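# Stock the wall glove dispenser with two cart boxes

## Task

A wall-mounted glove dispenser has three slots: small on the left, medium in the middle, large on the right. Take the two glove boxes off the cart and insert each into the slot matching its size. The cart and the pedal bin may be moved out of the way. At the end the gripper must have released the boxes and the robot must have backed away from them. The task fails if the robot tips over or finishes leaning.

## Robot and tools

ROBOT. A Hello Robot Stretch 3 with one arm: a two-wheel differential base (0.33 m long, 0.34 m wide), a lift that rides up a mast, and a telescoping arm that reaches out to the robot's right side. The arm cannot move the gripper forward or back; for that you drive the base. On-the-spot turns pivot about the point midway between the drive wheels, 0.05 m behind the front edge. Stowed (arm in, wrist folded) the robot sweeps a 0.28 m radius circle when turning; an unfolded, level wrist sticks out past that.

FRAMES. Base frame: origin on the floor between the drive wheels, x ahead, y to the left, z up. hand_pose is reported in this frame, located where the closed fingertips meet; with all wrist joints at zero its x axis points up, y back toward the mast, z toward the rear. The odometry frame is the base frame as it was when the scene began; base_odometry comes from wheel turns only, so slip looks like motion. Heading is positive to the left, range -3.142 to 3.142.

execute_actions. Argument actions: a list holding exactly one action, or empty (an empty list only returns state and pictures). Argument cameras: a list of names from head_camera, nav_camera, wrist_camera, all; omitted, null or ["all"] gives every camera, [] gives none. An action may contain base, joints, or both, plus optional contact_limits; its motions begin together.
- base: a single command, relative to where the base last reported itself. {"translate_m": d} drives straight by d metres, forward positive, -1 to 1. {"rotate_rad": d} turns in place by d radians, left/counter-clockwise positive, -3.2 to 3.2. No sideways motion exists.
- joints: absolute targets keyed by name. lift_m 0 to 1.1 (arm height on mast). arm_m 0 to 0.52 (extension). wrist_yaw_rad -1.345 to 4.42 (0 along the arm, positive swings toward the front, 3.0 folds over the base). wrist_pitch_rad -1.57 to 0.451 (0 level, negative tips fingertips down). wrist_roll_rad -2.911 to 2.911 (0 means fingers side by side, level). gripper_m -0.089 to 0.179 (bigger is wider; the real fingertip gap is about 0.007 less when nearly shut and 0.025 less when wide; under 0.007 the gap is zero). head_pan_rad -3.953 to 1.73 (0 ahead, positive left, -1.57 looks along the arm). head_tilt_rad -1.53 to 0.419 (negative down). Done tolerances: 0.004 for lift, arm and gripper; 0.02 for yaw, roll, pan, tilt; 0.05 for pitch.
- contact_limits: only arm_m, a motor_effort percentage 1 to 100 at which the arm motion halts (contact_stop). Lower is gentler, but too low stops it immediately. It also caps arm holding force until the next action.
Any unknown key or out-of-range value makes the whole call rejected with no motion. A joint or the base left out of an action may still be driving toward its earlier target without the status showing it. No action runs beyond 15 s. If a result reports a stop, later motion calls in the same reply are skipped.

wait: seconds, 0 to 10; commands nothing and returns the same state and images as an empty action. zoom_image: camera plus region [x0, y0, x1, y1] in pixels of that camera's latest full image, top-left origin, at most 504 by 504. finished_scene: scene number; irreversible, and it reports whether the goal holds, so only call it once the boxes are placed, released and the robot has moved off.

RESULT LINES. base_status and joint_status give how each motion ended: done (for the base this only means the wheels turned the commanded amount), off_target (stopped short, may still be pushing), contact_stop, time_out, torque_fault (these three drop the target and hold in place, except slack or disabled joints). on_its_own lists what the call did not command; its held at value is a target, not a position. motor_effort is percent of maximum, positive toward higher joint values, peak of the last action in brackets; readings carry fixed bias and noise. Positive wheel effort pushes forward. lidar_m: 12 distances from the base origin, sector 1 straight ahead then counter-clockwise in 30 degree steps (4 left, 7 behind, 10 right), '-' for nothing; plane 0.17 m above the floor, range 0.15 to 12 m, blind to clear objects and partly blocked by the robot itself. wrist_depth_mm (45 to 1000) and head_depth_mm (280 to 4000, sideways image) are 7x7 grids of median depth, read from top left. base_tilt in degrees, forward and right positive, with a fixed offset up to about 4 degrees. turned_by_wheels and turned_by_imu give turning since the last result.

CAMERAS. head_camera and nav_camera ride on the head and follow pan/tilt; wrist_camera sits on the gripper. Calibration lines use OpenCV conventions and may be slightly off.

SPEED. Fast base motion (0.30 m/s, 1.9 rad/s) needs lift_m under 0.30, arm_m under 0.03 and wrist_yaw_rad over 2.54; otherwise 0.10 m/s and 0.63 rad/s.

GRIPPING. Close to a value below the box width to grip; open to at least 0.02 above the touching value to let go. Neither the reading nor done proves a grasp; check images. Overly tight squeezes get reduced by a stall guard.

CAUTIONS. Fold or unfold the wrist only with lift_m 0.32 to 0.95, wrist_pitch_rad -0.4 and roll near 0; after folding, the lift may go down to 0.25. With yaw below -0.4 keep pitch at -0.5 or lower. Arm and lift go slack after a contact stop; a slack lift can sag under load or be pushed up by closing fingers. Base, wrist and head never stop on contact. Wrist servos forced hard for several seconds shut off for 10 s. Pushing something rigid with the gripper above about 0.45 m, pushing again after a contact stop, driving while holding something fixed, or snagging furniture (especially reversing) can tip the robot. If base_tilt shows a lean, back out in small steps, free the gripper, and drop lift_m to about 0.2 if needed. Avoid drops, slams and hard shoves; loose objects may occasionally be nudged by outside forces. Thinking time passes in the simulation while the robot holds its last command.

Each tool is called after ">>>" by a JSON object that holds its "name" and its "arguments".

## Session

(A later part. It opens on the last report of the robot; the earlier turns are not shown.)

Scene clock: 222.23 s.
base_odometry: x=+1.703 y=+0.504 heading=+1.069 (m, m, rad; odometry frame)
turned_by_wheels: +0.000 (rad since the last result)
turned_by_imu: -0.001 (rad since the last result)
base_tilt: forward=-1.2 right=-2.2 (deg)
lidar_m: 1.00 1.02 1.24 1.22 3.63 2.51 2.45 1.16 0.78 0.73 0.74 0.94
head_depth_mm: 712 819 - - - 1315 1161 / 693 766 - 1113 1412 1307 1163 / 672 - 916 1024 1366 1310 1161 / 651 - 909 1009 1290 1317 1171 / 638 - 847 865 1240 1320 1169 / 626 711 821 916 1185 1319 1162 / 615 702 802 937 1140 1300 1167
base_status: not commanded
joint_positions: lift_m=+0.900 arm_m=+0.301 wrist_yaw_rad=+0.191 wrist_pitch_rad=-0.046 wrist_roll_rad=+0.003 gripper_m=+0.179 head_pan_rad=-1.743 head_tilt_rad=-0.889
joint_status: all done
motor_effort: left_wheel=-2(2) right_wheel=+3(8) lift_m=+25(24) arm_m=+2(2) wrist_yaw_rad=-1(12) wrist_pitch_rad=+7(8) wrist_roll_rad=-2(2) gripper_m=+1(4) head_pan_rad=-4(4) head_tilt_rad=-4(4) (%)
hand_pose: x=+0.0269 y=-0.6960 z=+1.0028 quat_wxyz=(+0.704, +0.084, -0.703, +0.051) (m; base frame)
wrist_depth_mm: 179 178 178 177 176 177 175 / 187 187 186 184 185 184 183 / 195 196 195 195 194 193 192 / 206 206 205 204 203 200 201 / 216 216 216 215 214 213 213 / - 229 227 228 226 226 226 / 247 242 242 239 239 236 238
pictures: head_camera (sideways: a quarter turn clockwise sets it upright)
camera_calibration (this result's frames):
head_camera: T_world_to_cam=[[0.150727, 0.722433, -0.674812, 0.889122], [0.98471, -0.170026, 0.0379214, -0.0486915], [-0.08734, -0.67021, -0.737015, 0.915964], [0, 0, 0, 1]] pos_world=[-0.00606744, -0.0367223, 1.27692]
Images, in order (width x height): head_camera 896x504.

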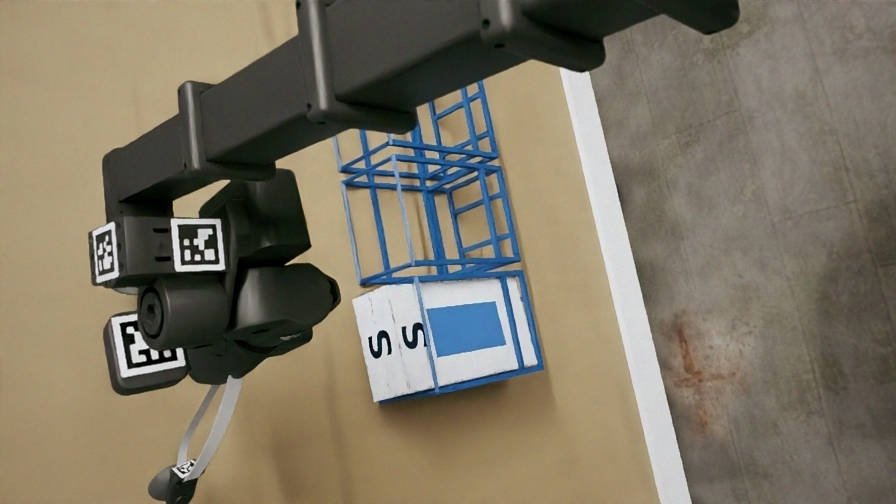

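>>> {"name": "execute_actions", "arguments": {"actions": [{"base":{"translate_m":-1.0},"joints":{"arm_m":0.02,"wrist_yaw_rad":0,"lift_m":1.0,"wrist_pitch_rad":-0.02,"head_pan_rad":-1.57,"head_tilt_rad":-0.6}}], "cameras": []}}

>>> {"name": "execute_actions", "arguments": {"actions": [{"base":{"translate_m":-0.714}}], "cameras": []}}

>>> {"name": "execute_actions", "arguments": {"actions": [{"base":{"rotate_rad":-1.57}}], "cameras": []}}

>>> {"name": "execute_actions", "arguments": {"actions": [{"base":{"translate_m":-0.6},"joints":{"lift_m":0.9}}]}}

Scene clock: 240.50 s.
base_odometry: x=+1.222 y=-0.372 heading=+1.069 (m, m, rad; odometry frame)
turned_by_wheels: +0.000 (rad since the last result)
turned_by_imu: -0.002 (rad since the last result)
base_tilt: forward=-1.3 right=-2.2 (deg)
lidar_m: 2.00 1.74 1.78 3.47 2.82 1.49 1.77 1.32 0.89 0.83 0.84 1.08
head_depth_mm: 710 775 852 935 - - - / 705 770 843 - - - - / 702 763 834 - - - - / 695 757 832 919 1050 1183 1296 / 689 751 823 924 1031 1163 1294 / 687 746 817 918 1012 1152 1272 / 681 741 812 895 1002 1135 1265
base_status: done
joint_positions: lift_m=+1.000 arm_m=+0.020 wrist_yaw_rad=+0.000 wrist_pitch_rad=-0.041 wrist_roll_rad=+0.003 gripper_m=+0.179 head_pan_rad=-1.577 head_tilt_rad=-0.606
joint_status: all done
motor_effort: left_wheel=-1(5) right_wheel=+3(3) lift_m=+25(28) arm_m=-3(2) wrist_yaw_rad=+1(3) wrist_pitch_rad=+9(10) wrist_roll_rad=-2(2) gripper_m=+0(0) head_pan_rad=+4(24) head_tilt_rad=+2(17) (%)
hand_pose: x=-0.0215 y=-0.4203 z=+1.1040 quat_wxyz=(+0.706, +0.015, -0.708, -0.015) (m; base frame)
wrist_depth_mm: 480 490 519 544 565 599 634 / 495 514 530 563 600 635 668 / 509 538 553 593 625 673 702 / 539 560 588 614 652 690 745 / 556 582 619 655 693 730 785 / - 621 640 680 718 780 827 / 621 654 681 731 789 839 897
pictures: none
No camera images: the call's "cameras" was empty. Leave "cameras" out to get every camera's image.

Scene clock: 248.60 s.
base_odometry: x=+0.878 y=-0.998 heading=+1.069 (m, m, rad; odometry frame)
turned_by_wheels: +0.000 (rad since the last result)
turned_by_imu: -0.002 (rad since the last result)
base_tilt: forward=-1.2 right=-2.3 (deg)
lidar_m: 2.53 2.31 2.70 3.40 1.01 0.87 1.07 1.08 0.97 0.90 0.92 1.17
head_depth_mm: 778 848 935 1028 - - - / 771 841 923 - - - - / 765 834 912 - - - - / 760 831 906 1005 1144 1292 1327 / 755 822 901 1009 1124 1271 1324 / 752 815 895 1002 1109 1262 1329 / 743 809 886 980 1099 1245 1323
base_status: done
joint_positions: lift_m=+1.000 arm_m=+0.020 wrist_yaw_rad=+0.000 wrist_pitch_rad=-0.041 wrist_roll_rad=+0.003 gripper_m=+0.179 head_pan_rad=-1.577 head_tilt_rad=-0.606
joint_status: not commanded
motor_effort: left_wheel=-2(5) right_wheel=+2(4) lift_m=+25(24) arm_m=-2(2) wrist_yaw_rad=+0(0) wrist_pitch_rad=+10(10) wrist_roll_rad=-1(1) gripper_m=+0(0) head_pan_rad=+4(4) head_tilt_rad=+2(2) (%)
hand_pose: x=-0.0215 y=-0.4203 z=+1.1040 quat_wxyz=(+0.706, +0.015, -0.708, -0.015) (m; base frame)
wrist_depth_mm: 545 560 584 610 632 691 717 / 557 586 616 651 678 717 747 / 581 605 656 663 703 748 816 / 592 632 654 701 733 786 838 / 624 678 707 733 788 793 879 / - 699 745 779 821 882 931 / 700 721 780 795 868 942 -
pictures: none
No camera images: the call's "cameras" was empty. Leave "cameras" out to get every camera's image.

Scene clock: 252.07 s.
base_odometry: x=+0.878 y=-0.998 heading=-0.501 (m, m, rad; odometry frame)
turned_by_wheels: -1.570 (rad since the last result)
turned_by_imu: -1.543 (rad since the last result)
base_tilt: forward=-1.3 right=-2.2 (deg)
lidar_m: 0.90 0.92 1.18 2.59 2.44 2.72 3.40 1.00 0.86 1.06 1.08 0.97
head_depth_mm: 924 1004 1113 1215 - - - / 916 998 1094 - - - - / 910 990 1078 - - - - / 901 983 1081 1191 1364 1496 1330 / 900 977 1074 1196 1341 1483 1328 / 896 972 1062 1194 1317 1460 1330 / 883 962 1056 1168 1304 1466 1335
base_status: done
joint_positions: lift_m=+1.000 arm_m=+0.020 wrist_yaw_rad=+0.000 wrist_pitch_rad=-0.041 wrist_roll_rad=+0.003 gripper_m=+0.179 head_pan_rad=-1.577 head_tilt_rad=-0.606
joint_status: not commanded
motor_effort: left_wheel=+2(5) right_wheel=-4(8) lift_m=+24(24) arm_m=-2(3) wrist_yaw_rad=+0(1) wrist_pitch_rad=+10(10) wrist_roll_rad=-1(2) gripper_m=+1(0) head_pan_rad=+4(4) head_tilt_rad=+2(2) (%)
hand_pose: x=-0.0215 y=-0.4203 z=+1.1040 quat_wxyz=(+0.706, +0.015, -0.708, -0.015) (m; base frame)
wrist_depth_mm: 674 703 728 768 807 849 906 / 707 736 766 808 841 896 943 / 735 767 796 841 885 938 991 / 762 777 828 876 935 967 - / 800 831 865 909 989 983 614 / - 894 915 993 - - 656 / 896 906 991 - - - 907
pictures: none
No camera images: the call's "cameras" was empty. Leave "cameras" out to get every camera's image.

Scene clock: 259.53 s.
base_odometry: x=+0.352 y=-0.710 heading=-0.501 (m, m, rad; odometry frame)
turned_by_wheels: +0.000 (rad since the last result)
turned_by_imu: -0.001 (rad since the last result)
base_tilt: forward=-1.4 right=-2.2 (deg)
lidar_m: 1.50 1.53 1.94 2.41 2.07 2.63 2.80 1.78 0.74 0.68 1.14 1.46
head_depth_mm: 975 1067 1169 1164 1052 1150 - / 969 1056 1163 1181 1015 1121 - / 963 1050 1149 812 860 - - / 958 1044 1142 891 884 1123 1240 / 948 1031 1141 1249 1430 1538 1324 / 943 1023 1121 1242 1391 1518 1329 / 938 1014 1118 1233 1377 1507 1334
base_status: done
joint_positions: lift_m=+0.900 arm_m=+0.020 wrist_yaw_rad=+0.000 wrist_pitch_rad=-0.041 wrist_roll_rad=+0.003 gripper_m=+0.179 head_pan_rad=-1.577 head_tilt_rad=-0.606
joint_status: all done
motor_effort: left_wheel=+2(3) right_wheel=-4(9) lift_m=+19(21) arm_m=-2(3) wrist_yaw_rad=-1(0) wrist_pitch_rad=+10(9) wrist_roll_rad=-2(2) gripper_m=+0(1) head_pan_rad=+4(4) head_tilt_rad=+2(2) (%)
hand_pose: x=-0.0215 y=-0.4203 z=+1.0043 quat_wxyz=(+0.706, +0.015, -0.708, -0.015) (m; base frame)
wrist_depth_mm: 724 761 790 830 881 891 978 / 746 790 829 845 910 974 - / 786 815 862 877 947 - - / 828 852 881 916 991 - - / 857 874 945 537 887 - - / - 966 970 559 679 604 - / 953 976 - 534 850 - -
pictures: head_camera (sideways: a quarter turn clockwise sets it upright), nav_camera (sideways: a quarter turn counterclockwise sets it upright), wrist_camera
camera_calibration (this result's frames):
head_camera: T_world_to_cam=[[0.0278419, 0.519642, -0.85393, 1.12335], [0.999333, 0.00572123, 0.0360642, -0.0463765], [0.023626, -0.854365, -0.519136, 0.631866], [0, 0, 0, 1]] pos_world=[0.000141053, -0.0436287, 1.28896]
nav_camera: T_world_to_cam=[[-0.00347843, -0.632798, 0.774309, -0.976438], [-0.99828, 0.0475138, 0.0343456, 0.00957467], [-0.0585242, -0.772858, -0.631874, 0.780206], [0, 0, 0, 1]] pos_world=[0.0518226, -0.0153543, 1.24873]
wrist_camera: T_world_to_cam=[[-0.995255, 0.0797462, -0.0557549, 0.0594961], [0.0771364, 0.297332, -0.951653, 1.09672], [-0.059313, -0.951438, -0.302072, 0.0773015], [0, 0, 0, 1]] pos_world=[-0.0207984, -0.257288, 1.07037]
Images, in order (width x height): head_camera 896x504, nav_camera 672x504, wrist_camera 644x364.

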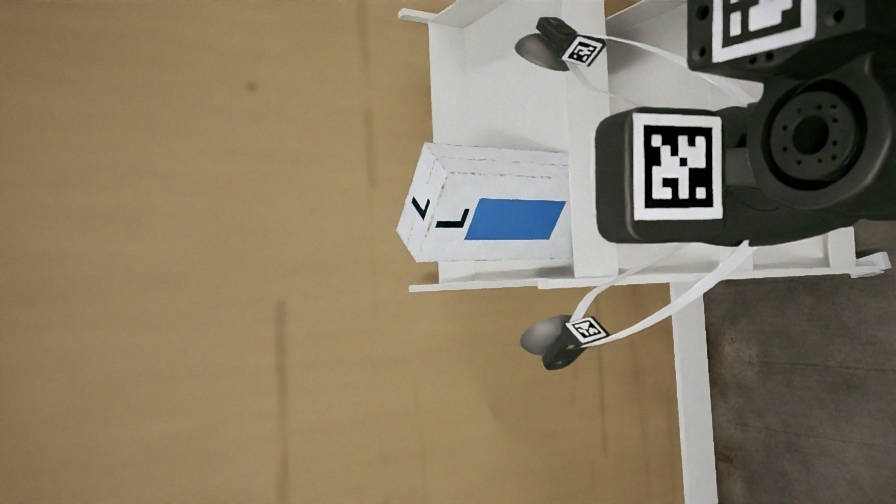

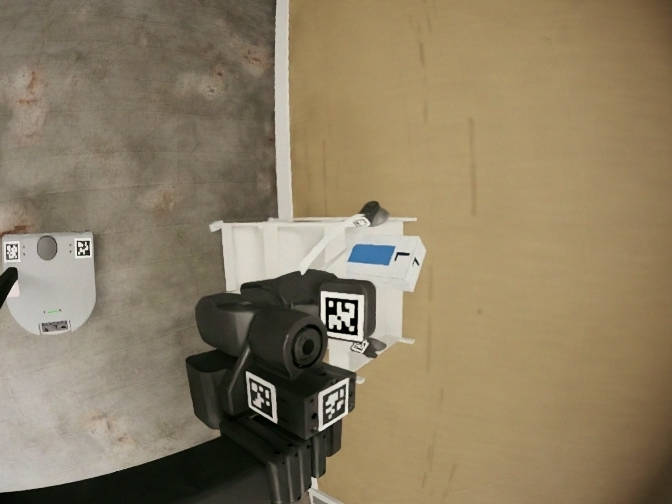

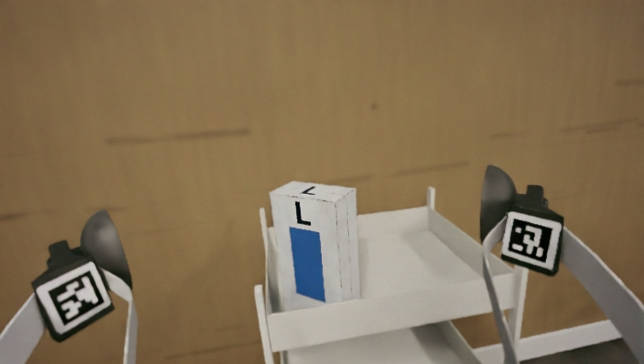

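>>> {"name": "execute_actions", "arguments": {"actions": [{"base":{"rotate_rad":-0.32},"joints":{"wrist_yaw_rad":-0.3}}], "cameras": []}}

>>> {"name": "execute_actions", "arguments": {"actions": [{"base":{"translate_m":0.30},"joints":{"arm_m":0.33}}]}}

Scene clock: 274.00 s.
base_odometry: x=+0.352 y=-0.710 heading=-0.821 (m, m, rad; odometry frame)
turned_by_wheels: -0.320 (rad since the last result)
turned_by_imu: -0.315 (rad since the last result)
base_tilt: forward=-1.2 right=-2.2 (deg)
lidar_m: 1.52 1.50 1.61 2.40 2.08 2.18 2.84 2.81 1.45 0.70 0.68 1.20
head_depth_mm: 1164 1281 1425 1602 1793 - - / 1121 1223 1354 1506 1670 - - / 1072 1170 1293 1392 1056 1188 - / 1037 1129 1233 1195 1059 1173 1268 / 998 1076 1178 1182 988 1121 1241 / 963 1041 1135 809 852 1096 1198 / 926 1001 1087 1109 957 1409 1339
base_status: done
joint_positions: lift_m=+0.900 arm_m=+0.020 wrist_yaw_rad=-0.299 wrist_pitch_rad=-0.041 wrist_roll_rad=+0.003 gripper_m=+0.179 head_pan_rad=-1.577 head_tilt_rad=-0.606
joint_status: all done
motor_effort: left_wheel=+2(5) right_wheel=-4(9) lift_m=+20(19) arm_m=-3(3) wrist_yaw_rad=-1(2) wrist_pitch_rad=+9(10) wrist_roll_rad=-2(2) gripper_m=+1(0) head_pan_rad=+4(4) head_tilt_rad=+2(2) (%)
hand_pose: x=-0.0967 y=-0.4089 z=+1.0043 quat_wxyz=(+0.696, -0.091, -0.702, -0.120) (m; base frame)
wrist_depth_mm: 709 802 967 - - - - / 709 822 987 - - - - / 700 856 - - - - - / 738 854 - - - - - / 725 897 - - - - - / - 743 697 - - - - / 430 577 875 - - - -
pictures: none
No camera images: the call's "cameras" was empty. Leave "cameras" out to get every camera's image.

Scene clock: 278.17 s.
base_odometry: x=+0.557 y=-0.929 heading=-0.821 (m, m, rad; odometry frame)
turned_by_wheels: +0.000 (rad since the last result)
turned_by_imu: +0.000 (rad since the last result)
base_tilt: forward=-1.4 right=-2.2 (deg)
lidar_m: 1.24 1.22 1.32 1.96 2.24 2.30 3.11 2.76 0.73 0.62 1.00 1.08
head_depth_mm: 1028 1137 1252 - 1049 1184 1262 / 993 1083 1174 - 874 1124 1246 / 949 1040 1123 - 843 1061 1190 / 918 996 1089 1154 1056 1280 1267 / 882 958 1051 1145 1263 1450 1326 / 851 923 1004 1104 1221 1372 1322 / 825 890 962 1055 1163 1294 1333
base_status: done
joint_positions: lift_m=+0.900 arm_m=+0.330 wrist_yaw_rad=-0.300 wrist_pitch_rad=-0.041 wrist_roll_rad=+0.003 gripper_m=+0.179 head_pan_rad=-1.577 head_tilt_rad=-0.606
joint_status: all done
motor_effort: left_wheel=+1(5) right_wheel=-4(5) lift_m=+20(20) arm_m=+2(0) wrist_yaw_rad=+0(0) wrist_pitch_rad=+10(10) wrist_roll_rad=-2(2) gripper_m=+1(0) head_pan_rad=+4(3) head_tilt_rad=+2(2) (%)
hand_pose: x=-0.0968 y=-0.7184 z=+1.0043 quat_wxyz=(+0.696, -0.091, -0.702, -0.120) (m; base frame)
wrist_depth_mm: 379 440 535 677 923 - - / 387 451 560 708 950 - - / 397 463 569 729 - - - / 404 471 590 756 - - - / 407 499 605 763 - - - / - 509 611 645 643 - - / 436 516 242 226 523 495 -
pictures: head_camera (sideways: a quarter turn clockwise sets it upright), nav_camera (sideways: a quarter turn counterclockwise sets it upright), wrist_camera
camera_calibration (this result's frames):
head_camera: T_world_to_cam=[[0.0278409, 0.519602, -0.853955, 1.12338], [0.999333, 0.00572435, 0.0360636, -0.0463758], [0.0236271, -0.854389, -0.519096, 0.631814], [0, 0, 0, 1]] pos_world=[0.000141112, -0.0436293, 1.28896]
nav_camera: T_world_to_cam=[[-0.00347731, -0.632761, 0.774339, -0.976477], [-0.99828, 0.0475139, 0.0343437, 0.0095772], [-0.0585233, -0.772888, -0.631838, 0.780158], [0, 0, 0, 1]] pos_world=[0.0518226, -0.0153568, 1.24873]
wrist_camera: T_world_to_cam=[[-0.927314, 0.370108, -0.0557552, 0.223464], [0.161504, 0.261289, -0.951654, 1.17344], [-0.337647, -0.891486, -0.302071, -0.194657], [0, 0, 0, 1]] pos_world=[-0.048019, -0.562847, 1.07037]
Images, in order (width x height): head_camera 896x504, nav_camera 672x504, wrist_camera 644x364.

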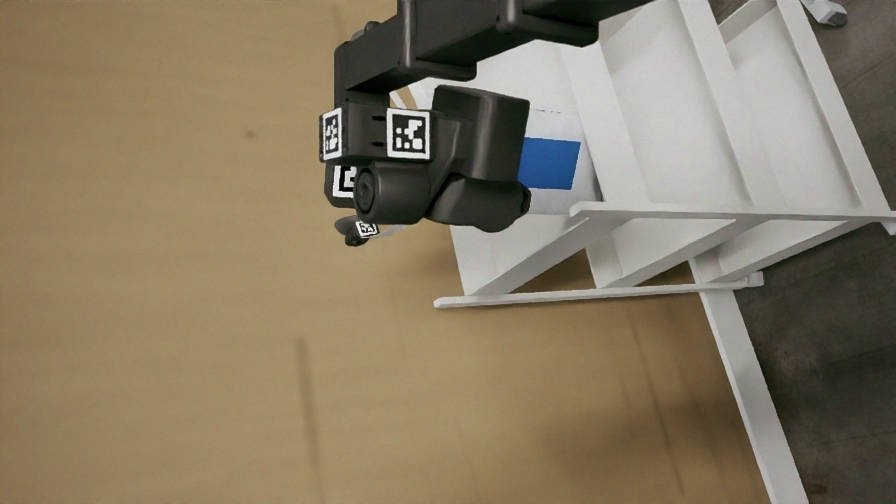

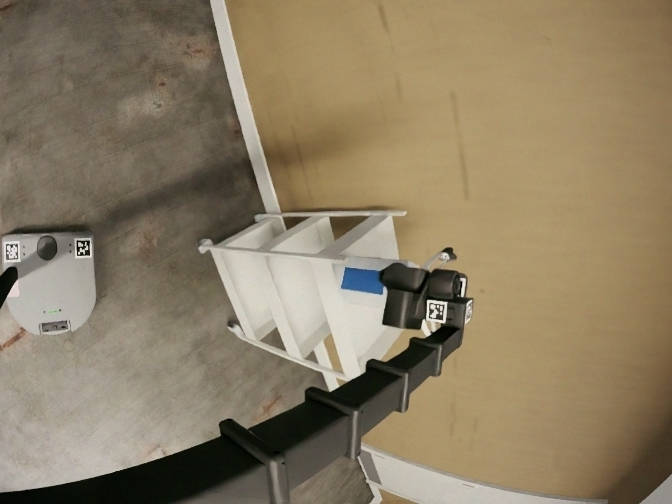

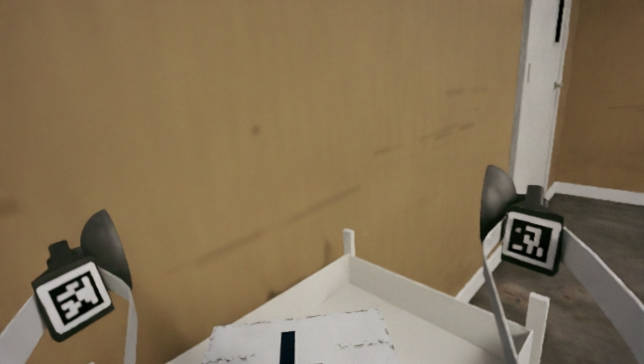

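>>> {"name": "execute_actions", "arguments": {"actions": [{"joints":{"lift_m":0.76}}], "cameras": ["wrist_camera"]}}

Scene clock: 282.50 s.
base_odometry: x=+0.557 y=-0.929 heading=-0.821 (m, m, rad; odometry frame)
turned_by_wheels: +0.000 (rad since the last result)
turned_by_imu: +0.000 (rad since the last result)
base_tilt: forward=-1.2 right=-2.3 (deg)
lidar_m: 1.24 1.22 1.32 1.96 2.26 2.30 3.13 2.76 0.73 0.63 1.00 1.08
head_depth_mm: 1036 1138 1262 1185 1033 - 1267 / 991 1089 1205 1159 - 1091 1244 / 955 1038 1146 804 - 1033 1188 / 915 1001 1093 1165 1208 1299 1268 / 880 961 1044 1146 1255 1444 1332 / 852 922 1007 1105 1224 1374 1329 / 823 890 966 1055 1156 1300 1334
base_status: not commanded
joint_positions: lift_m=+0.760 arm_m=+0.330 wrist_yaw_rad=-0.300 wrist_pitch_rad=-0.041 wrist_roll_rad=+0.003 gripper_m=+0.179 head_pan_rad=-1.577 head_tilt_rad=-0.606
joint_status: all done
motor_effort: left_wheel=+1(2) right_wheel=-4(4) lift_m=+20(17) arm_m=+2(2) wrist_yaw_rad=-1(0) wrist_pitch_rad=+10(10) wrist_roll_rad=-2(2) gripper_m=+1(0) head_pan_rad=+4(4) head_tilt_rad=+2(2) (%)
hand_pose: x=-0.0968 y=-0.7184 z=+0.8644 quat_wxyz=(+0.696, -0.091, -0.702, -0.120) (m; base frame)
wrist_depth_mm: 376 440 528 685 914 - - / 389 455 540 709 984 - - / 393 459 515 198 991 - - / 403 146 146 149 - - - / 404 153 152 156 494 467 - / - 162 161 166 393 418 - / 417 369 171 174 321 375 -
pictures: wrist_camera
camera_calibration (this result's frames):
wrist_camera: T_world_to_cam=[[-0.927314, 0.370108, -0.0557554, 0.215659], [0.161504, 0.261289, -0.951654, 1.04021], [-0.337646, -0.891486, -0.302071, -0.236948], [0, 0, 0, 1]] pos_world=[-0.048019, -0.562849, 0.930368]
Images, in order (width x height): wrist_camera 644x364.

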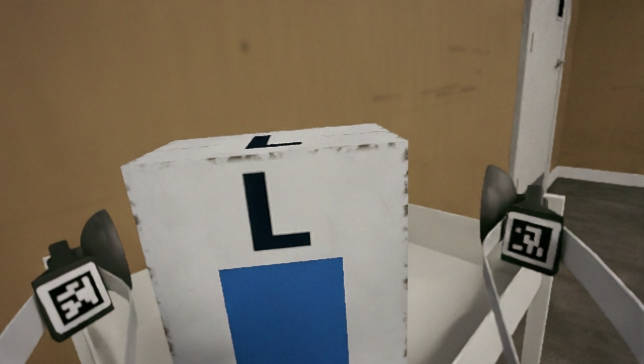

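>>> {"name": "execute_actions", "arguments": {"actions": [{"base":{"translate_m":0.004},"joints":{"arm_m":0.362}}], "cameras": ["wrist_camera"]}}

>>> {"name": "execute_actions", "arguments": {"actions": [{"joints":{"gripper_m":0.09}}], "cameras": ["wrist_camera"]}}

>>> {"name": "execute_actions", "arguments": {"actions": [{"joints":{"lift_m":1.0}}], "cameras": ["wrist_camera"]}}

Scene clock: 287.60 s.
base_odometry: x=+0.559 y=-0.932 heading=-0.821 (m, m, rad; odometry frame)
turned_by_wheels: +0.000 (rad since the last result)
turned_by_imu: +0.000 (rad since the last result)
base_tilt: forward=-1.3 right=-2.2 (deg)
lidar_m: 1.24 1.22 1.31 1.95 2.25 2.31 3.12 2.76 0.73 0.62 1.00 1.07
head_depth_mm: 1036 1133 1259 1185 1047 - 1270 / 991 1085 1199 1185 - 1118 1243 / 952 1040 1143 1198 - 1060 1190 / 915 994 1095 1153 1223 1305 1269 / 882 958 1048 1141 1271 1432 1329 / 851 918 1001 1102 1225 1374 1330 / 822 886 963 1056 1164 1291 1338
base_status: done
joint_positions: lift_m=+0.760 arm_m=+0.362 wrist_yaw_rad=-0.300 wrist_pitch_rad=-0.041 wrist_roll_rad=+0.003 gripper_m=+0.179 head_pan_rad=-1.577 head_tilt_rad=-0.606
joint_status: all done
motor_effort: left_wheel=+2(5) right_wheel=-3(6) lift_m=+20(20) arm_m=+2(3) wrist_yaw_rad=+0(0) wrist_pitch_rad=+9(9) wrist_roll_rad=-2(2) gripper_m=+0(0) head_pan_rad=+4(4) head_tilt_rad=+2(2) (%)
hand_pose: x=-0.0968 y=-0.7504 z=+0.8644 quat_wxyz=(+0.696, -0.091, -0.702, -0.120) (m; base frame)
wrist_depth_mm: 358 417 497 634 858 - - / 360 422 512 665 905 - - / 371 437 513 637 800 - - / 375 126 117 119 121 - - / 378 120 121 124 126 456 - / - 127 128 130 134 415 - / 365 351 135 137 142 332 -
pictures: wrist_camera
camera_calibration (this result's frames):
wrist_camera: T_world_to_cam=[[-0.927314, 0.370109, -0.0557552, 0.227503], [0.161504, 0.261289, -0.951654, 1.04857], [-0.337647, -0.891486, -0.302071, -0.265475], [0, 0, 0, 1]] pos_world=[-0.048019, -0.594848, 0.930368]
Images, in order (width x height): wrist_camera 644x364.

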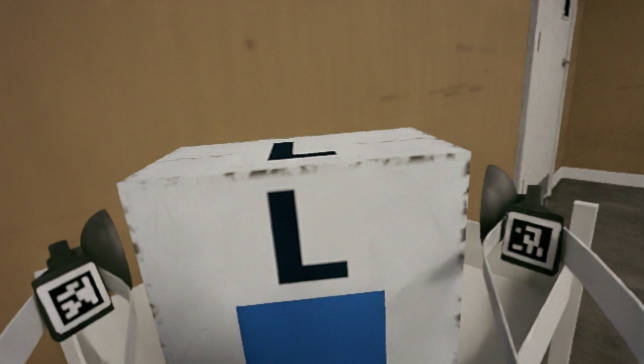

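Scene clock: 288.97 s.
base_odometry: x=+0.559 y=-0.932 heading=-0.821 (m, m, rad; odometry frame)
turned_by_wheels: +0.000 (rad since the last result)
turned_by_imu: +0.000 (rad since the last result)
base_tilt: forward=-1.3 right=-2.2 (deg)
lidar_m: 1.24 1.22 1.31 1.95 2.25 2.31 3.12 2.75 0.73 0.62 1.00 1.08
head_depth_mm: 1035 1135 1259 1179 1049 - 1264 / 991 1092 1200 1194 - 1121 1244 / 951 1039 1146 1202 - 1062 1188 / 918 1000 1097 1151 1218 1297 1268 / 883 962 1045 1140 1280 1434 1331 / 849 923 1002 1098 1218 1369 1335 / 824 889 963 1056 1163 1299 1333
base_status: not commanded
joint_positions: lift_m=+0.760 arm_m=+0.362 wrist_yaw_rad=-0.299 wrist_pitch_rad=-0.040 wrist_roll_rad=+0.003 gripper_m=+0.091 head_pan_rad=-1.577 head_tilt_rad=-0.606
joint_status: all done
motor_effort: left_wheel=+2(2) right_wheel=-4(4) lift_m=+20(20) arm_m=+2(2) wrist_yaw_rad=+0(0) wrist_pitch_rad=+9(9) wrist_roll_rad=-1(2) gripper_m=-17(90) head_pan_rad=+4(4) head_tilt_rad=+2(2) (%)
hand_pose: x=-0.0966 y=-0.7504 z=+0.8645 quat_wxyz=(+0.696, -0.091, -0.702, -0.120) (m; base frame)
wrist_depth_mm: 359 409 506 637 862 - - / 362 426 516 668 907 - - / 367 431 505 619 797 - - / 375 139 124 125 129 - - / 384 128 128 131 134 - - / 381 - 135 137 141 406 - / 383 357 141 144 148 339 -
pictures: wrist_camera
camera_calibration (this result's frames):
wrist_camera: T_world_to_cam=[[-0.927571, 0.369458, -0.0557906, 0.227199], [0.161218, 0.261035, -0.951772, 1.04854], [-0.337076, -0.89183, -0.301692, -0.265978], [0, 0, 0, 1]] pos_world=[-0.0479557, -0.594854, 0.930405]
Images, in order (width x height): wrist_camera 644x364.

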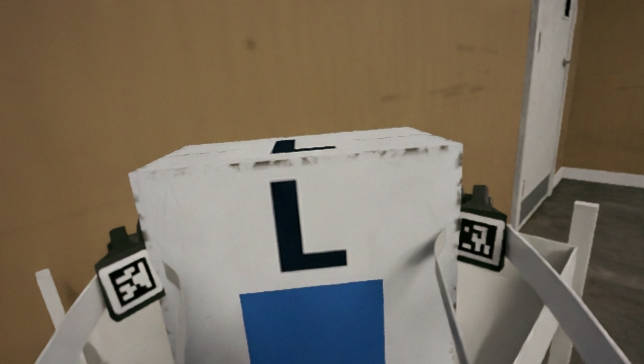

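Scene clock: 291.97 s.
base_odometry: x=+0.559 y=-0.932 heading=-0.821 (m, m, rad; odometry frame)
turned_by_wheels: +0.000 (rad since the last result)
turned_by_imu: +0.000 (rad since the last result)
base_tilt: forward=-1.1 right=-2.2 (deg)
lidar_m: 1.24 1.22 1.31 1.95 2.25 2.31 3.13 2.75 0.73 0.62 1.00 1.07
head_depth_mm: 1028 1106 1290 1179 1013 1144 1259 / 988 1046 708 764 976 1120 1239 / 951 1007 - 769 944 1066 1188 / 917 988 1092 1152 1175 1303 1275 / 881 954 1043 1142 1273 1442 1327 / 850 922 1003 1102 1218 1370 1332 / 821 888 963 1049 1159 1297 1328
base_status: not commanded
joint_positions: lift_m=+1.000 arm_m=+0.362 wrist_yaw_rad=-0.299 wrist_pitch_rad=-0.091 wrist_roll_rad=+0.003 gripper_m=+0.091 head_pan_rad=-1.577 head_tilt_rad=-0.606
joint_status: all done
on_its_own: wrist_pitch_rad is at rest, and its effort (+33) is outside its rest range (-20 to +32)
motor_effort: left_wheel=+2(2) right_wheel=-4(4) lift_m=+28(32) arm_m=+2(2) wrist_yaw_rad=-1(1) wrist_pitch_rad=+33(33) wrist_roll_rad=-2(2) gripper_m=-17(17) head_pan_rad=+3(4) head_tilt_rad=+2(2) (%)
hand_pose: x=-0.0960 y=-0.7485 z=+1.0912 quat_wxyz=(+0.693, -0.073, -0.704, -0.137) (m; base frame)
wrist_depth_mm: 357 411 496 635 846 - - / 359 425 510 653 928 - - / 373 431 513 622 861 - - / 378 408 125 126 129 - - / 393 130 129 131 134 - - / 397 - 135 138 141 - - / 397 480 141 144 148 - -
pictures: wrist_camera
camera_calibration (this result's frames):
wrist_camera: T_world_to_cam=[[-0.926816, 0.371938, -0.0517135, 0.237205], [0.175161, 0.306383, -0.935654, 1.28147], [-0.332161, -0.876237, -0.34911, -0.131741], [0, 0, 0, 1]] pos_world=[-0.0483782, -0.596285, 1.16529]
Images, in order (width x height): wrist_camera 644x364.

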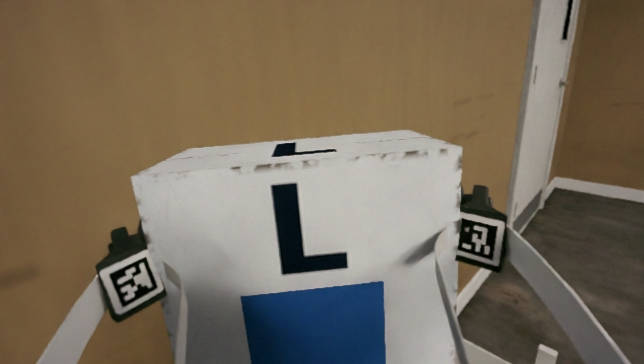

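>>> {"name": "execute_actions", "arguments": {"actions": [{"base":{"rotate_rad":0.32},"joints":{"arm_m":0.03,"wrist_yaw_rad":0.19,"wrist_pitch_rad":0.03}}], "cameras": []}}

>>> {"name": "execute_actions", "arguments": {"actions": [{"base":{"translate_m":0.311}}], "cameras": []}}

>>> {"name": "execute_actions", "arguments": {"actions": [{"base":{"rotate_rad":1.57}}], "cameras": []}}

>>> {"name": "execute_actions", "arguments": {"actions": [{"base":{"translate_m":1.0}}], "cameras": []}}

>>> {"name": "execute_actions", "arguments": {"actions": [{"base":{"translate_m":0.532},"joints":{"lift_m":0.86,"head_pan_rad":-1.5,"head_tilt_rad":-0.85}}], "cameras": []}}

>>> {"name": "execute_actions", "arguments": {"actions": [{"joints":{"arm_m":0.32,"lift_m":0.83}}], "cameras": ["head_camera","wrist_camera"]}}

Scene clock: 302.53 s.
base_odometry: x=+0.559 y=-0.932 heading=-0.501 (m, m, rad; odometry frame)
turned_by_wheels: +0.320 (rad since the last result)
turned_by_imu: +0.314 (rad since the last result)
base_tilt: forward=-1.2 right=-2.2 (deg)
lidar_m: 1.22 1.24 1.58 2.76 2.52 2.79 3.09 0.89 0.63 0.82 1.02 1.30
head_depth_mm: 864 941 1033 1124 - - 1128 / 859 937 1026 1117 - - - / 853 930 992 - - - 1273 / 847 924 979 - - 1439 1331 / 837 915 964 394 435 1418 1333 / 836 908 980 1080 1232 1401 1328 / 828 903 990 1092 1224 1384 1327
base_status: done
joint_positions: lift_m=+1.000 arm_m=+0.030 wrist_yaw_rad=+0.190 wrist_pitch_rad=-0.044 wrist_roll_rad=+0.001 gripper_m=+0.091 head_pan_rad=-1.577 head_tilt_rad=-0.606
joint_status: wrist_pitch_rad off_target (ended at -0.044, target +0.030); the others done
on_its_own: wrist_pitch_rad is at rest, and its effort (+35) is outside its rest range (-20 to +32)
motor_effort: left_wheel=-2(8) right_wheel=+3(15) lift_m=+28(27) arm_m=-3(2) wrist_yaw_rad=+0(5) wrist_pitch_rad=+35(37) wrist_roll_rad=-1(2) gripper_m=-17(17) head_pan_rad=+4(3) head_tilt_rad=+2(2) (%)
hand_pose: x=+0.0267 y=-0.4256 z=+1.1030 quat_wxyz=(+0.705, +0.083, -0.702, +0.051) (m; base frame)
wrist_depth_mm: 697 700 692 679 689 679 675 / 716 719 698 705 719 705 722 / 756 754 744 736 734 746 744 / 829 774 125 126 129 772 764 / 836 129 129 131 134 814 808 / 879 - 135 137 141 723 739 / 933 931 141 143 147 646 639
pictures: none
No camera images: the call's "cameras" was empty. Leave "cameras" out to get every camera's image.

Scene clock: 306.73 s.
base_odometry: x=+0.832 y=-1.082 heading=-0.501 (m, m, rad; odometry frame)
turned_by_wheels: +0.000 (rad since the last result)
turned_by_imu: +0.000 (rad since the last result)
base_tilt: forward=-1.2 right=-2.2 (deg)
lidar_m: 0.91 0.93 1.19 2.61 2.56 2.82 3.40 0.85 0.79 0.97 0.98 0.98
head_depth_mm: 836 911 996 1085 - - 1262 / 831 906 995 1080 - - - / 822 897 958 - - - 1264 / 818 890 946 - - 1415 1330 / 814 885 932 394 435 1366 1325 / 807 879 951 1065 1195 1353 1327 / 802 873 957 1057 1176 1345 1333
base_status: done
joint_positions: lift_m=+1.000 arm_m=+0.030 wrist_yaw_rad=+0.190 wrist_pitch_rad=-0.044 wrist_roll_rad=+0.001 gripper_m=+0.091 head_pan_rad=-1.577 head_tilt_rad=-0.606
joint_status: not commanded
on_its_own: wrist_pitch_rad is at rest, and its effort (+34) is outside its rest range (-20 to +32)
motor_effort: left_wheel=-2(2) right_wheel=+3(9) lift_m=+28(28) arm_m=-3(3) wrist_yaw_rad=+0(0) wrist_pitch_rad=+34(34) wrist_roll_rad=-1(1) gripper_m=-16(17) head_pan_rad=+4(4) head_tilt_rad=+2(2) (%)
hand_pose: x=+0.0267 y=-0.4256 z=+1.1030 quat_wxyz=(+0.705, +0.083, -0.702, +0.051) (m; base frame)
wrist_depth_mm: 656 659 654 653 660 665 646 / 693 690 684 675 680 667 677 / 737 729 717 700 696 713 706 / 757 737 125 126 129 731 749 / 794 129 129 131 135 769 772 / 852 - 135 137 141 854 799 / 915 896 140 144 147 892 897
pictures: none
No camera images: the call's "cameras" was empty. Leave "cameras" out to get every camera's image.

Scene clock: 310.17 s.
base_odometry: x=+0.832 y=-1.082 heading=+1.069 (m, m, rad; odometry frame)
turned_by_wheels: +1.570 (rad since the last result)
turned_by_imu: +1.543 (rad since the last result)
base_tilt: forward=-1.4 right=-2.2 (deg)
lidar_m: 2.56 2.39 2.82 3.41 0.86 0.79 0.97 0.98 0.98 0.91 0.93 1.18
head_depth_mm: 785 858 942 1022 - - 1263 / 782 852 937 1020 - - - / 774 849 904 - - - 1267 / 770 838 889 - - 1319 1326 / 762 833 876 394 435 1283 1327 / 759 822 893 980 1120 1265 1331 / 752 818 893 989 1102 1261 1330
base_status: done
joint_positions: lift_m=+1.000 arm_m=+0.030 wrist_yaw_rad=+0.191 wrist_pitch_rad=-0.044 wrist_roll_rad=+0.001 gripper_m=+0.091 head_pan_rad=-1.577 head_tilt_rad=-0.606
joint_status: not commanded
on_its_own: wrist_pitch_rad is at rest, and its effort (+34) is outside its rest range (-20 to +32)
motor_effort: left_wheel=-2(6) right_wheel=+3(9) lift_m=+27(28) arm_m=-2(2) wrist_yaw_rad=-1(1) wrist_pitch_rad=+34(34) wrist_roll_rad=-1(1) gripper_m=-17(16) head_pan_rad=+4(4) head_tilt_rad=+2(2) (%)
hand_pose: x=+0.0269 y=-0.4255 z=+1.1030 quat_wxyz=(+0.705, +0.083, -0.702, +0.052) (m; base frame)
wrist_depth_mm: 605 616 610 608 600 588 590 / 625 632 635 630 638 617 627 / 673 658 649 634 647 650 658 / 724 679 125 126 129 685 686 / 744 129 129 131 134 718 736 / 776 - 135 138 141 767 761 / 814 842 141 143 147 818 805
pictures: none
No camera images: the call's "cameras" was empty. Leave "cameras" out to get every camera's image.

Scene clock: 321.33 s.
base_odometry: x=+1.313 y=-0.205 heading=+1.069 (m, m, rad; odometry frame)
turned_by_wheels: +0.000 (rad since the last result)
turned_by_imu: -0.001 (rad since the last result)
base_tilt: forward=-1.3 right=-2.2 (deg)
lidar_m: 1.80 1.71 1.60 3.47 3.12 1.67 1.96 1.29 0.87 0.81 0.82 1.05
head_depth_mm: 694 754 829 901 - - 1259 / 688 749 822 892 - - - / 683 744 794 - - - 1262 / 676 739 781 - - 1168 1268 / 671 732 772 393 435 1131 1265 / 667 725 784 863 988 1118 1261 / 663 720 790 874 976 1104 1238
base_status: done
joint_positions: lift_m=+1.000 arm_m=+0.030 wrist_yaw_rad=+0.190 wrist_pitch_rad=-0.044 wrist_roll_rad=+0.001 gripper_m=+0.091 head_pan_rad=-1.577 head_tilt_rad=-0.606
joint_status: not commanded
on_its_own: wrist_pitch_rad is at rest, and its effort (+35) is outside its rest range (-20 to +32)
motor_effort: left_wheel=-3(3) right_wheel=+3(9) lift_m=+28(28) arm_m=-3(2) wrist_yaw_rad=-1(0) wrist_pitch_rad=+35(35) wrist_roll_rad=-1(1) gripper_m=-17(17) head_pan_rad=+3(4) head_tilt_rad=+2(2) (%)
hand_pose: x=+0.0268 y=-0.4256 z=+1.1030 quat_wxyz=(+0.705, +0.083, -0.702, +0.051) (m; base frame)
wrist_depth_mm: 509 506 509 501 493 503 508 / 531 531 525 534 530 533 514 / 557 555 548 541 544 553 541 / 590 577 125 126 129 575 578 / 608 129 129 132 135 606 603 / 650 - 135 138 141 646 643 / 668 699 140 144 147 668 677
pictures: none
No camera images: the call's "cameras" was empty. Leave "cameras" out to get every camera's image.

Scene clock: 327.73 s.
base_odometry: x=+1.569 y=+0.261 heading=+1.069 (m, m, rad; odometry frame)
turned_by_wheels: +0.000 (rad since the last result)
turned_by_imu: +0.000 (rad since the last result)
base_tilt: forward=-1.2 right=-2.2 (deg)
lidar_m: 1.28 1.30 1.31 1.86 3.60 2.21 2.19 1.21 0.81 0.75 0.77 0.97
head_depth_mm: 655 739 852 1000 1152 - - / 654 739 844 1003 1189 - 1164 / 653 739 796 467 - - 1166 / 652 737 798 473 566 1344 1180 / 650 737 829 993 1207 1359 1183 / 651 734 845 881 1205 1348 1189 / 649 733 846 862 1206 1357 1191
base_status: done
joint_positions: lift_m=+0.860 arm_m=+0.030 wrist_yaw_rad=+0.190 wrist_pitch_rad=-0.044 wrist_roll_rad=+0.001 gripper_m=+0.091 head_pan_rad=-1.507 head_tilt_rad=-0.839
joint_status: all done
on_its_own: wrist_pitch_rad is at rest, and its effort (+34) is outside its rest range (-20 to +32)
motor_effort: left_wheel=-3(3) right_wheel=+3(9) lift_m=+23(22) arm_m=-3(2) wrist_yaw_rad=-1(0) wrist_pitch_rad=+34(34) wrist_roll_rad=-1(1) gripper_m=-17(16) head_pan_rad=+4(15) head_tilt_rad=-4(17) (%)
hand_pose: x=+0.0267 y=-0.4256 z=+0.9633 quat_wxyz=(+0.705, +0.083, -0.702, +0.051) (m; base frame)
wrist_depth_mm: 455 455 454 454 442 449 442 / 479 473 476 469 468 472 461 / 491 492 486 480 487 490 493 / 519 507 125 126 129 515 514 / 546 129 128 131 134 534 546 / 587 - 135 137 141 590 569 / 630 499 141 144 147 615 615
pictures: none
No camera images: the call's "cameras" was empty. Leave "cameras" out to get every camera's image.

Scene clock: 331.10 s.
base_odometry: x=+1.569 y=+0.261 heading=+1.069 (m, m, rad; odometry frame)
turned_by_wheels: +0.000 (rad since the last result)
turned_by_imu: +0.000 (rad since the last result)
base_tilt: forward=-1.3 right=-2.2 (deg)
lidar_m: 1.28 1.30 1.31 1.85 3.61 2.20 2.19 1.20 0.81 0.75 0.76 0.98
head_depth_mm: 655 739 - 1031 1221 1335 1181 / 652 726 - 1014 1222 1342 1178 / 652 710 - 1023 1213 1343 1186 / 652 705 775 998 1209 1352 1188 / 650 734 847 996 1209 1349 1187 / 649 733 846 882 1204 1345 1179 / 648 733 844 862 1204 1346 1190
base_status: not commanded
joint_positions: lift_m=+0.830 arm_m=+0.320 wrist_yaw_rad=+0.190 wrist_pitch_rad=-0.044 wrist_roll_rad=+0.001 gripper_m=+0.091 head_pan_rad=-1.507 head_tilt_rad=-0.840
joint_status: all done
on_its_own: wrist_pitch_rad is at rest, and its effort (+35) is outside its rest range (-20 to +32)
motor_effort: left_wheel=-2(2) right_wheel=+3(4) lift_m=+23(23) arm_m=+2(2) wrist_yaw_rad=+0(0) wrist_pitch_rad=+35(34) wrist_roll_rad=-1(1) gripper_m=-16(17) head_pan_rad=+4(4) head_tilt_rad=-3(4) (%)
hand_pose: x=+0.0267 y=-0.7151 z=+0.9333 quat_wxyz=(+0.705, +0.083, -0.702, +0.051) (m; base frame)
wrist_depth_mm: 184 184 184 182 183 181 181 / 192 192 191 191 190 190 189 / 202 202 199 196 196 199 198 / 213 206 125 126 129 209 208 / 223 129 129 132 135 218 219 / 237 - 134 137 140 235 232 / 252 249 141 143 148 247 247
pictures: head_camera (sideways: a quarter turn clockwise sets it upright), wrist_camera
camera_calibration (this result's frames):
head_camera: T_world_to_cam=[[-0.0202307, 0.703598, -0.71031, 0.936424], [0.997047, 0.066843, 0.0378139, -0.0486292], [0.074085, -0.707447, -0.702872, 0.870576], [0, 0, 0, 1]] pos_world=[0.00293353, -0.0397288, 1.27889]
wrist_camera: T_world_to_cam=[[-0.992538, -0.109651, -0.0533403, -0.0107746], [0.0169448, 0.309168, -0.950857, 1.12242], [0.120754, -0.944665, -0.305003, -0.219008], [0, 0, 0, 1]] pos_world=[-0.0032675, -0.555087, 0.99989]
Images, in order (width x height): head_camera 896x504, wrist_camera 644x364.

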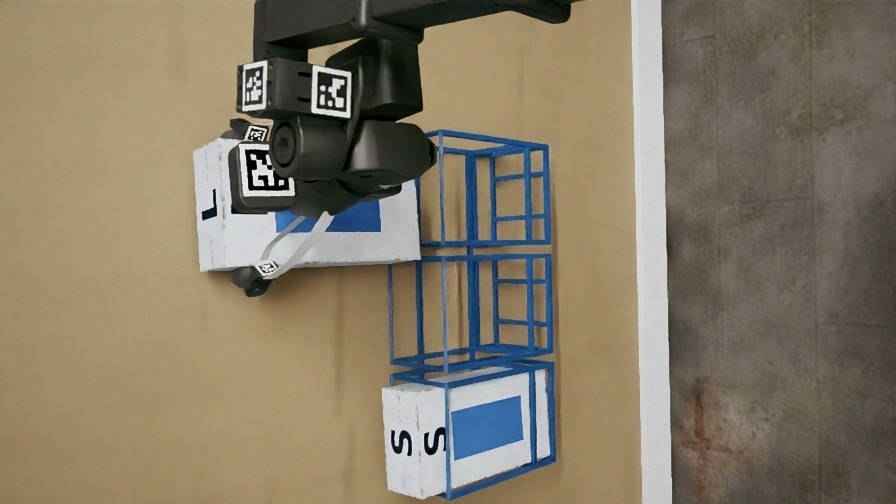

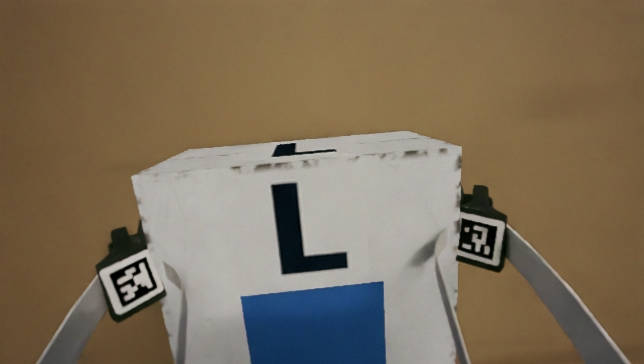

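>>> {"name": "execute_actions", "arguments": {"actions": [{"base":{"translate_m":-0.035},"joints":{"arm_m":0.326}}], "cameras": ["head_camera"]}}

>>> {"name": "execute_actions", "arguments": {"actions": [{"joints":{"lift_m":0.77}}], "cameras": ["head_camera"]}}

Scene clock: 339.20 s.
base_odometry: x=+1.553 y=+0.231 heading=+1.068 (m, m, rad; odometry frame)
turned_by_wheels: +0.000 (rad since the last result)
turned_by_imu: +0.000 (rad since the last result)
base_tilt: forward=-1.3 right=-2.1 (deg)
lidar_m: 1.31 1.33 1.33 1.95 3.60 2.17 2.15 1.21 0.81 0.76 0.77 0.98
head_depth_mm: 658 744 - 1033 1231 1341 1180 / 657 730 - 1035 1231 1339 1179 / 655 716 - 1005 1225 1341 1181 / 655 716 780 992 1217 1341 1189 / 653 739 848 999 1220 1350 1185 / 653 739 846 932 1221 1351 1185 / 653 736 848 862 1210 1347 1187
base_status: done
joint_positions: lift_m=+0.830 arm_m=+0.326 wrist_yaw_rad=+0.190 wrist_pitch_rad=-0.044 wrist_roll_rad=+0.001 gripper_m=+0.091 head_pan_rad=-1.507 head_tilt_rad=-0.840
joint_status: all done
on_its_own: wrist_pitch_rad is at rest, and its effort (+34) is outside its rest range (-20 to +32)
motor_effort: left_wheel=-2(5) right_wheel=+4(7) lift_m=+23(22) arm_m=+2(4) wrist_yaw_rad=+0(0) wrist_pitch_rad=+34(34) wrist_roll_rad=-1(1) gripper_m=-17(16) head_pan_rad=+4(4) head_tilt_rad=-3(4) (%)
hand_pose: x=+0.0266 y=-0.7211 z=+0.9333 quat_wxyz=(+0.705, +0.083, -0.702, +0.051) (m; base frame)
wrist_depth_mm: 182 181 180 180 180 179 180 / 190 189 189 189 188 187 187 / 200 199 196 193 194 196 196 / 209 203 125 127 129 207 205 / 221 129 129 132 135 215 217 / 235 - 135 138 141 234 229 / 246 249 141 144 147 243 242
pictures: head_camera (sideways: a quarter turn clockwise sets it upright)
camera_calibration (this result's frames):
head_camera: T_world_to_cam=[[-0.0202311, 0.703598, -0.71031, 0.936424], [0.997047, 0.0668434, 0.0378139, -0.0486292], [0.0740854, -0.707447, -0.702872, 0.870576], [0, 0, 0, 1]] pos_world=[0.00293355, -0.0397288, 1.27889]
Images, in order (width x height): head_camera 896x504.

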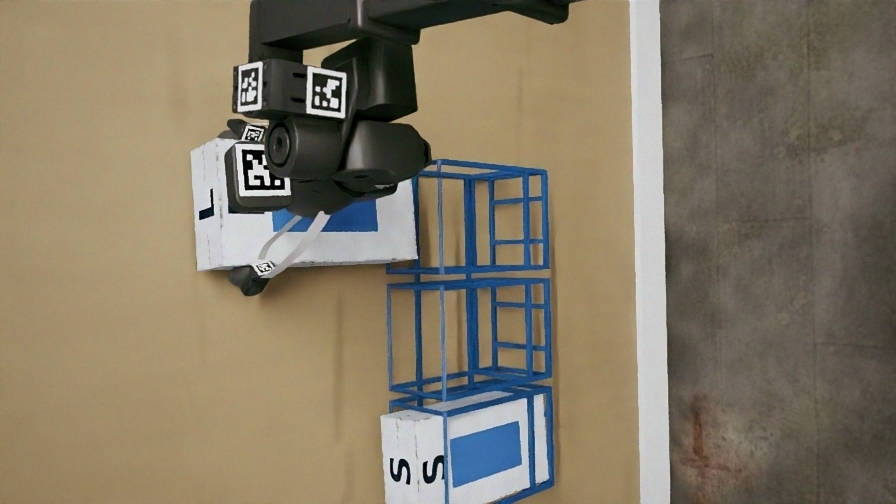

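Scene clock: 340.57 s.
base_odometry: x=+1.553 y=+0.231 heading=+1.069 (m, m, rad; odometry frame)
turned_by_wheels: +0.000 (rad since the last result)
turned_by_imu: +0.000 (rad since the last result)
base_tilt: forward=-1.2 right=-2.2 (deg)
lidar_m: 1.31 1.33 1.33 1.95 3.59 2.17 2.15 1.21 0.82 0.76 0.77 0.98
head_depth_mm: 657 744 841 - 1230 1340 1179 / 658 743 818 1063 1228 1341 1180 / 656 728 - 1043 1221 1341 1187 / 654 727 768 996 1221 1344 1189 / 654 739 853 998 1216 1343 1183 / 652 737 851 928 1212 1354 1186 / 652 739 845 864 1210 1353 1190
base_status: not commanded
joint_positions: lift_m=+0.770 arm_m=+0.326 wrist_yaw_rad=+0.201 wrist_pitch_rad=+0.059 wrist_roll_rad=-0.010 gripper_m=+0.091 head_pan_rad=-1.507 head_tilt_rad=-0.840
joint_status: all done
on_its_own: wrist_pitch_rad moved +0.102 to your old target +0.030
motor_effort: left_wheel=+0(2) right_wheel=-4(4) lift_m=+16(19) arm_m=+2(2) wrist_yaw_rad=-6(7) wrist_pitch_rad=-13(34) wrist_roll_rad=+4(4) gripper_m=-18(18) head_pan_rad=+4(4) head_tilt_rad=-3(4) (%)
hand_pose: x=+0.0300 y=-0.7227 z=+0.9000 quat_wxyz=(+0.705, +0.050, -0.702, +0.092) (m; base frame)
wrist_depth_mm: 193 192 191 189 187 186 184 / 199 197 196 195 193 191 189 / 205 205 201 199 198 198 195 / 212 128 128 129 132 203 202 / 219 129 130 132 135 208 208 / 228 - 133 135 137 219 215 / 235 233 136 137 141 224 222
pictures: head_camera (sideways: a quarter turn clockwise sets it upright)
camera_calibration (this result's frames):
head_camera: T_world_to_cam=[[-0.0202312, 0.7036, -0.710309, 0.936422], [0.997047, 0.0668435, 0.0378139, -0.0486293], [0.0740854, -0.707446, -0.702874, 0.870578], [0, 0, 0, 1]] pos_world=[0.00293355, -0.0397287, 1.27889]
Images, in order (width x height): head_camera 896x504.

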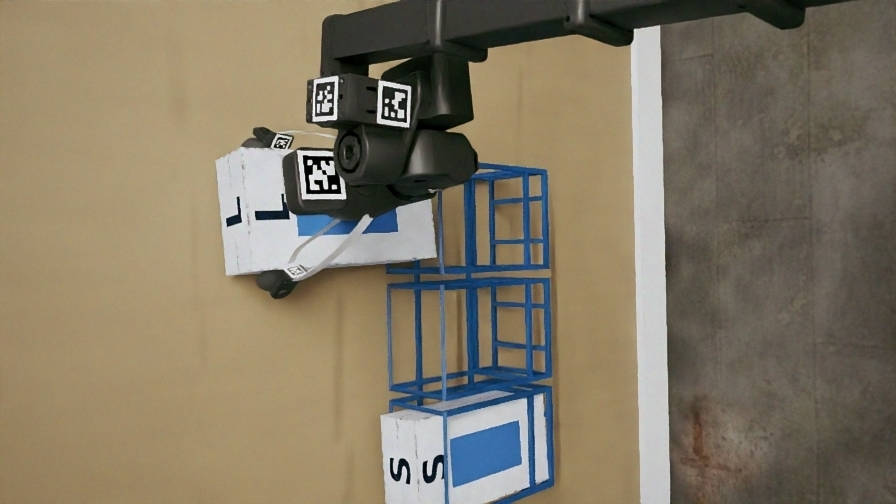

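>>> {"name": "execute_actions", "arguments": {"actions": [{"joints":{"lift_m":0.83,"wrist_yaw_rad":0.19}}], "cameras": []}}

>>> {"name": "execute_actions", "arguments": {"actions": [{"base":{"translate_m":0.008}}], "cameras": []}}

>>> {"name": "execute_actions", "arguments": {"actions": [{"joints":{"lift_m":0.77}}], "cameras": ["head_camera"]}}

Scene clock: 348.37 s.
base_odometry: x=+1.553 y=+0.231 heading=+1.069 (m, m, rad; odometry frame)
turned_by_wheels: +0.000 (rad since the last result)
turned_by_imu: +0.000 (rad since the last result)
base_tilt: forward=-1.2 right=-2.2 (deg)
lidar_m: 1.31 1.33 1.32 1.96 3.60 2.16 2.15 1.21 0.81 0.76 0.77 0.98
head_depth_mm: 658 743 - 1039 1230 1344 1177 / 655 729 - 1033 1226 1341 1184 / 656 715 - 1006 1217 1343 1184 / 656 707 778 994 1216 1344 1184 / 654 741 849 1003 1222 1351 1190 / 653 739 848 929 1217 1347 1187 / 652 737 848 864 1204 1345 1192
base_status: not commanded
joint_positions: lift_m=+0.830 arm_m=+0.326 wrist_yaw_rad=+0.191 wrist_pitch_rad=-0.039 wrist_roll_rad=-0.005 gripper_m=+0.091 head_pan_rad=-1.507 head_tilt_rad=-0.840
joint_status: all done
motor_effort: left_wheel=-1(1) right_wheel=+2(4) lift_m=+28(31) arm_m=+2(2) wrist_yaw_rad=-2(8) wrist_pitch_rad=+32(33) wrist_roll_rad=+2(4) gripper_m=-16(18) head_pan_rad=+4(4) head_tilt_rad=-4(4) (%)
hand_pose: x=+0.0270 y=-0.7212 z=+0.9343 quat_wxyz=(+0.707, +0.081, -0.700, +0.054) (m; base frame)
wrist_depth_mm: 182 181 182 180 179 179 179 / 190 189 189 189 189 187 187 / 200 200 196 196 193 197 197 / 210 205 126 128 130 206 206 / 220 129 130 132 135 215 215 / 235 - 134 136 140 231 228 / 248 247 138 142 145 242 242
pictures: none
No camera images: the call's "cameras" was empty. Leave "cameras" out to get every camera's image.

Scene clock: 349.37 s.
base_odometry: x=+1.556 y=+0.238 heading=+1.068 (m, m, rad; odometry frame)
turned_by_wheels: +0.000 (rad since the last result)
turned_by_imu: +0.000 (rad since the last result)
base_tilt: forward=-1.3 right=-2.2 (deg)
lidar_m: 1.31 1.32 1.33 1.94 3.59 2.18 2.16 1.21 0.81 0.76 0.77 0.98
head_depth_mm: 658 745 - 1034 1228 1338 1180 / 656 731 - 1032 1225 1337 1182 / 657 715 - 1003 1226 1344 1181 / 655 707 779 912 1217 1346 1184 / 651 738 850 1000 1216 1350 1182 / 652 738 846 919 1216 1355 1185 / 651 736 846 864 1208 1348 1188
base_status: done
joint_positions: lift_m=+0.830 arm_m=+0.326 wrist_yaw_rad=+0.190 wrist_pitch_rad=-0.040 wrist_roll_rad=-0.004 gripper_m=+0.091 head_pan_rad=-1.507 head_tilt_rad=-0.840
joint_status: not commanded
motor_effort: left_wheel=-2(3) right_wheel=+3(9) lift_m=+27(28) arm_m=+2(2) wrist_yaw_rad=+0(0) wrist_pitch_rad=+32(32) wrist_roll_rad=+1(2) gripper_m=-17(17) head_pan_rad=+4(4) head_tilt_rad=-4(4) (%)
hand_pose: x=+0.0268 y=-0.7212 z=+0.9342 quat_wxyz=(+0.707, +0.081, -0.701, +0.053) (m; base frame)
wrist_depth_mm: 181 180 180 180 179 178 178 / 189 189 188 187 188 186 185 / 199 198 196 194 193 195 194 / 207 205 126 127 130 205 204 / 220 130 129 132 134 216 216 / 233 - 134 137 140 230 228 / 248 246 139 141 145 242 241
pictures: none
No camera images: the call's "cameras" was empty. Leave "cameras" out to get every camera's image.

Scene clock: 351.00 s.
base_odometry: x=+1.556 y=+0.238 heading=+1.069 (m, m, rad; odometry frame)
turned_by_wheels: +0.000 (rad since the last result)
turned_by_imu: +0.000 (rad since the last result)
base_tilt: forward=-1.2 right=-2.2 (deg)
lidar_m: 1.30 1.32 1.32 1.93 3.60 2.18 2.16 1.21 0.81 0.76 0.77 0.98
head_depth_mm: 656 741 837 - 1227 1342 1171 / 656 741 820 1073 1224 1340 1180 / 654 742 734 1051 1226 1341 1183 / 653 741 767 872 1214 1350 1186 / 654 739 851 1001 1215 1344 1184 / 654 736 848 919 1207 1350 1189 / 652 737 847 863 1202 1355 1196
base_status: not commanded
joint_positions: lift_m=+0.770 arm_m=+0.326 wrist_yaw_rad=+0.194 wrist_pitch_rad=-0.038 wrist_roll_rad=+0.001 gripper_m=+0.091 head_pan_rad=-1.507 head_tilt_rad=-0.840
joint_status: all done
motor_effort: left_wheel=-1(2) right_wheel=+0(3) lift_m=+23(25) arm_m=+2(2) wrist_yaw_rad=-3(4) wrist_pitch_rad=+31(33) wrist_roll_rad=+0(2) gripper_m=-16(16) head_pan_rad=+4(4) head_tilt_rad=-4(4) (%)
hand_pose: x=+0.0278 y=-0.7211 z=+0.8748 quat_wxyz=(+0.705, +0.082, -0.702, +0.055) (m; base frame)
wrist_depth_mm: 182 182 181 180 179 178 178 / 189 189 188 187 187 185 186 / 199 198 196 193 193 196 195 / 210 148 126 127 131 205 205 / 222 129 129 132 134 213 216 / 232 - 134 137 139 228 226 / 247 246 139 142 145 241 240
pictures: head_camera (sideways: a quarter turn clockwise sets it upright)
camera_calibration (this result's frames):
head_camera: T_world_to_cam=[[-0.0202317, 0.703606, -0.710302, 0.936413], [0.997047, 0.0668431, 0.0378139, -0.0486293], [0.0740849, -0.707439, -0.702881, 0.870586], [0, 0, 0, 1]] pos_world=[0.00293353, -0.0397285, 1.27889]
Images, in order (width x height): head_camera 896x504.

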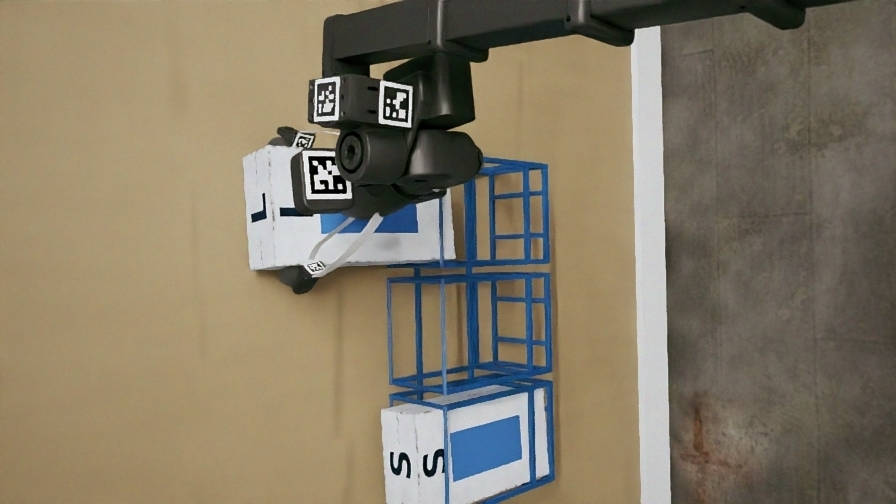

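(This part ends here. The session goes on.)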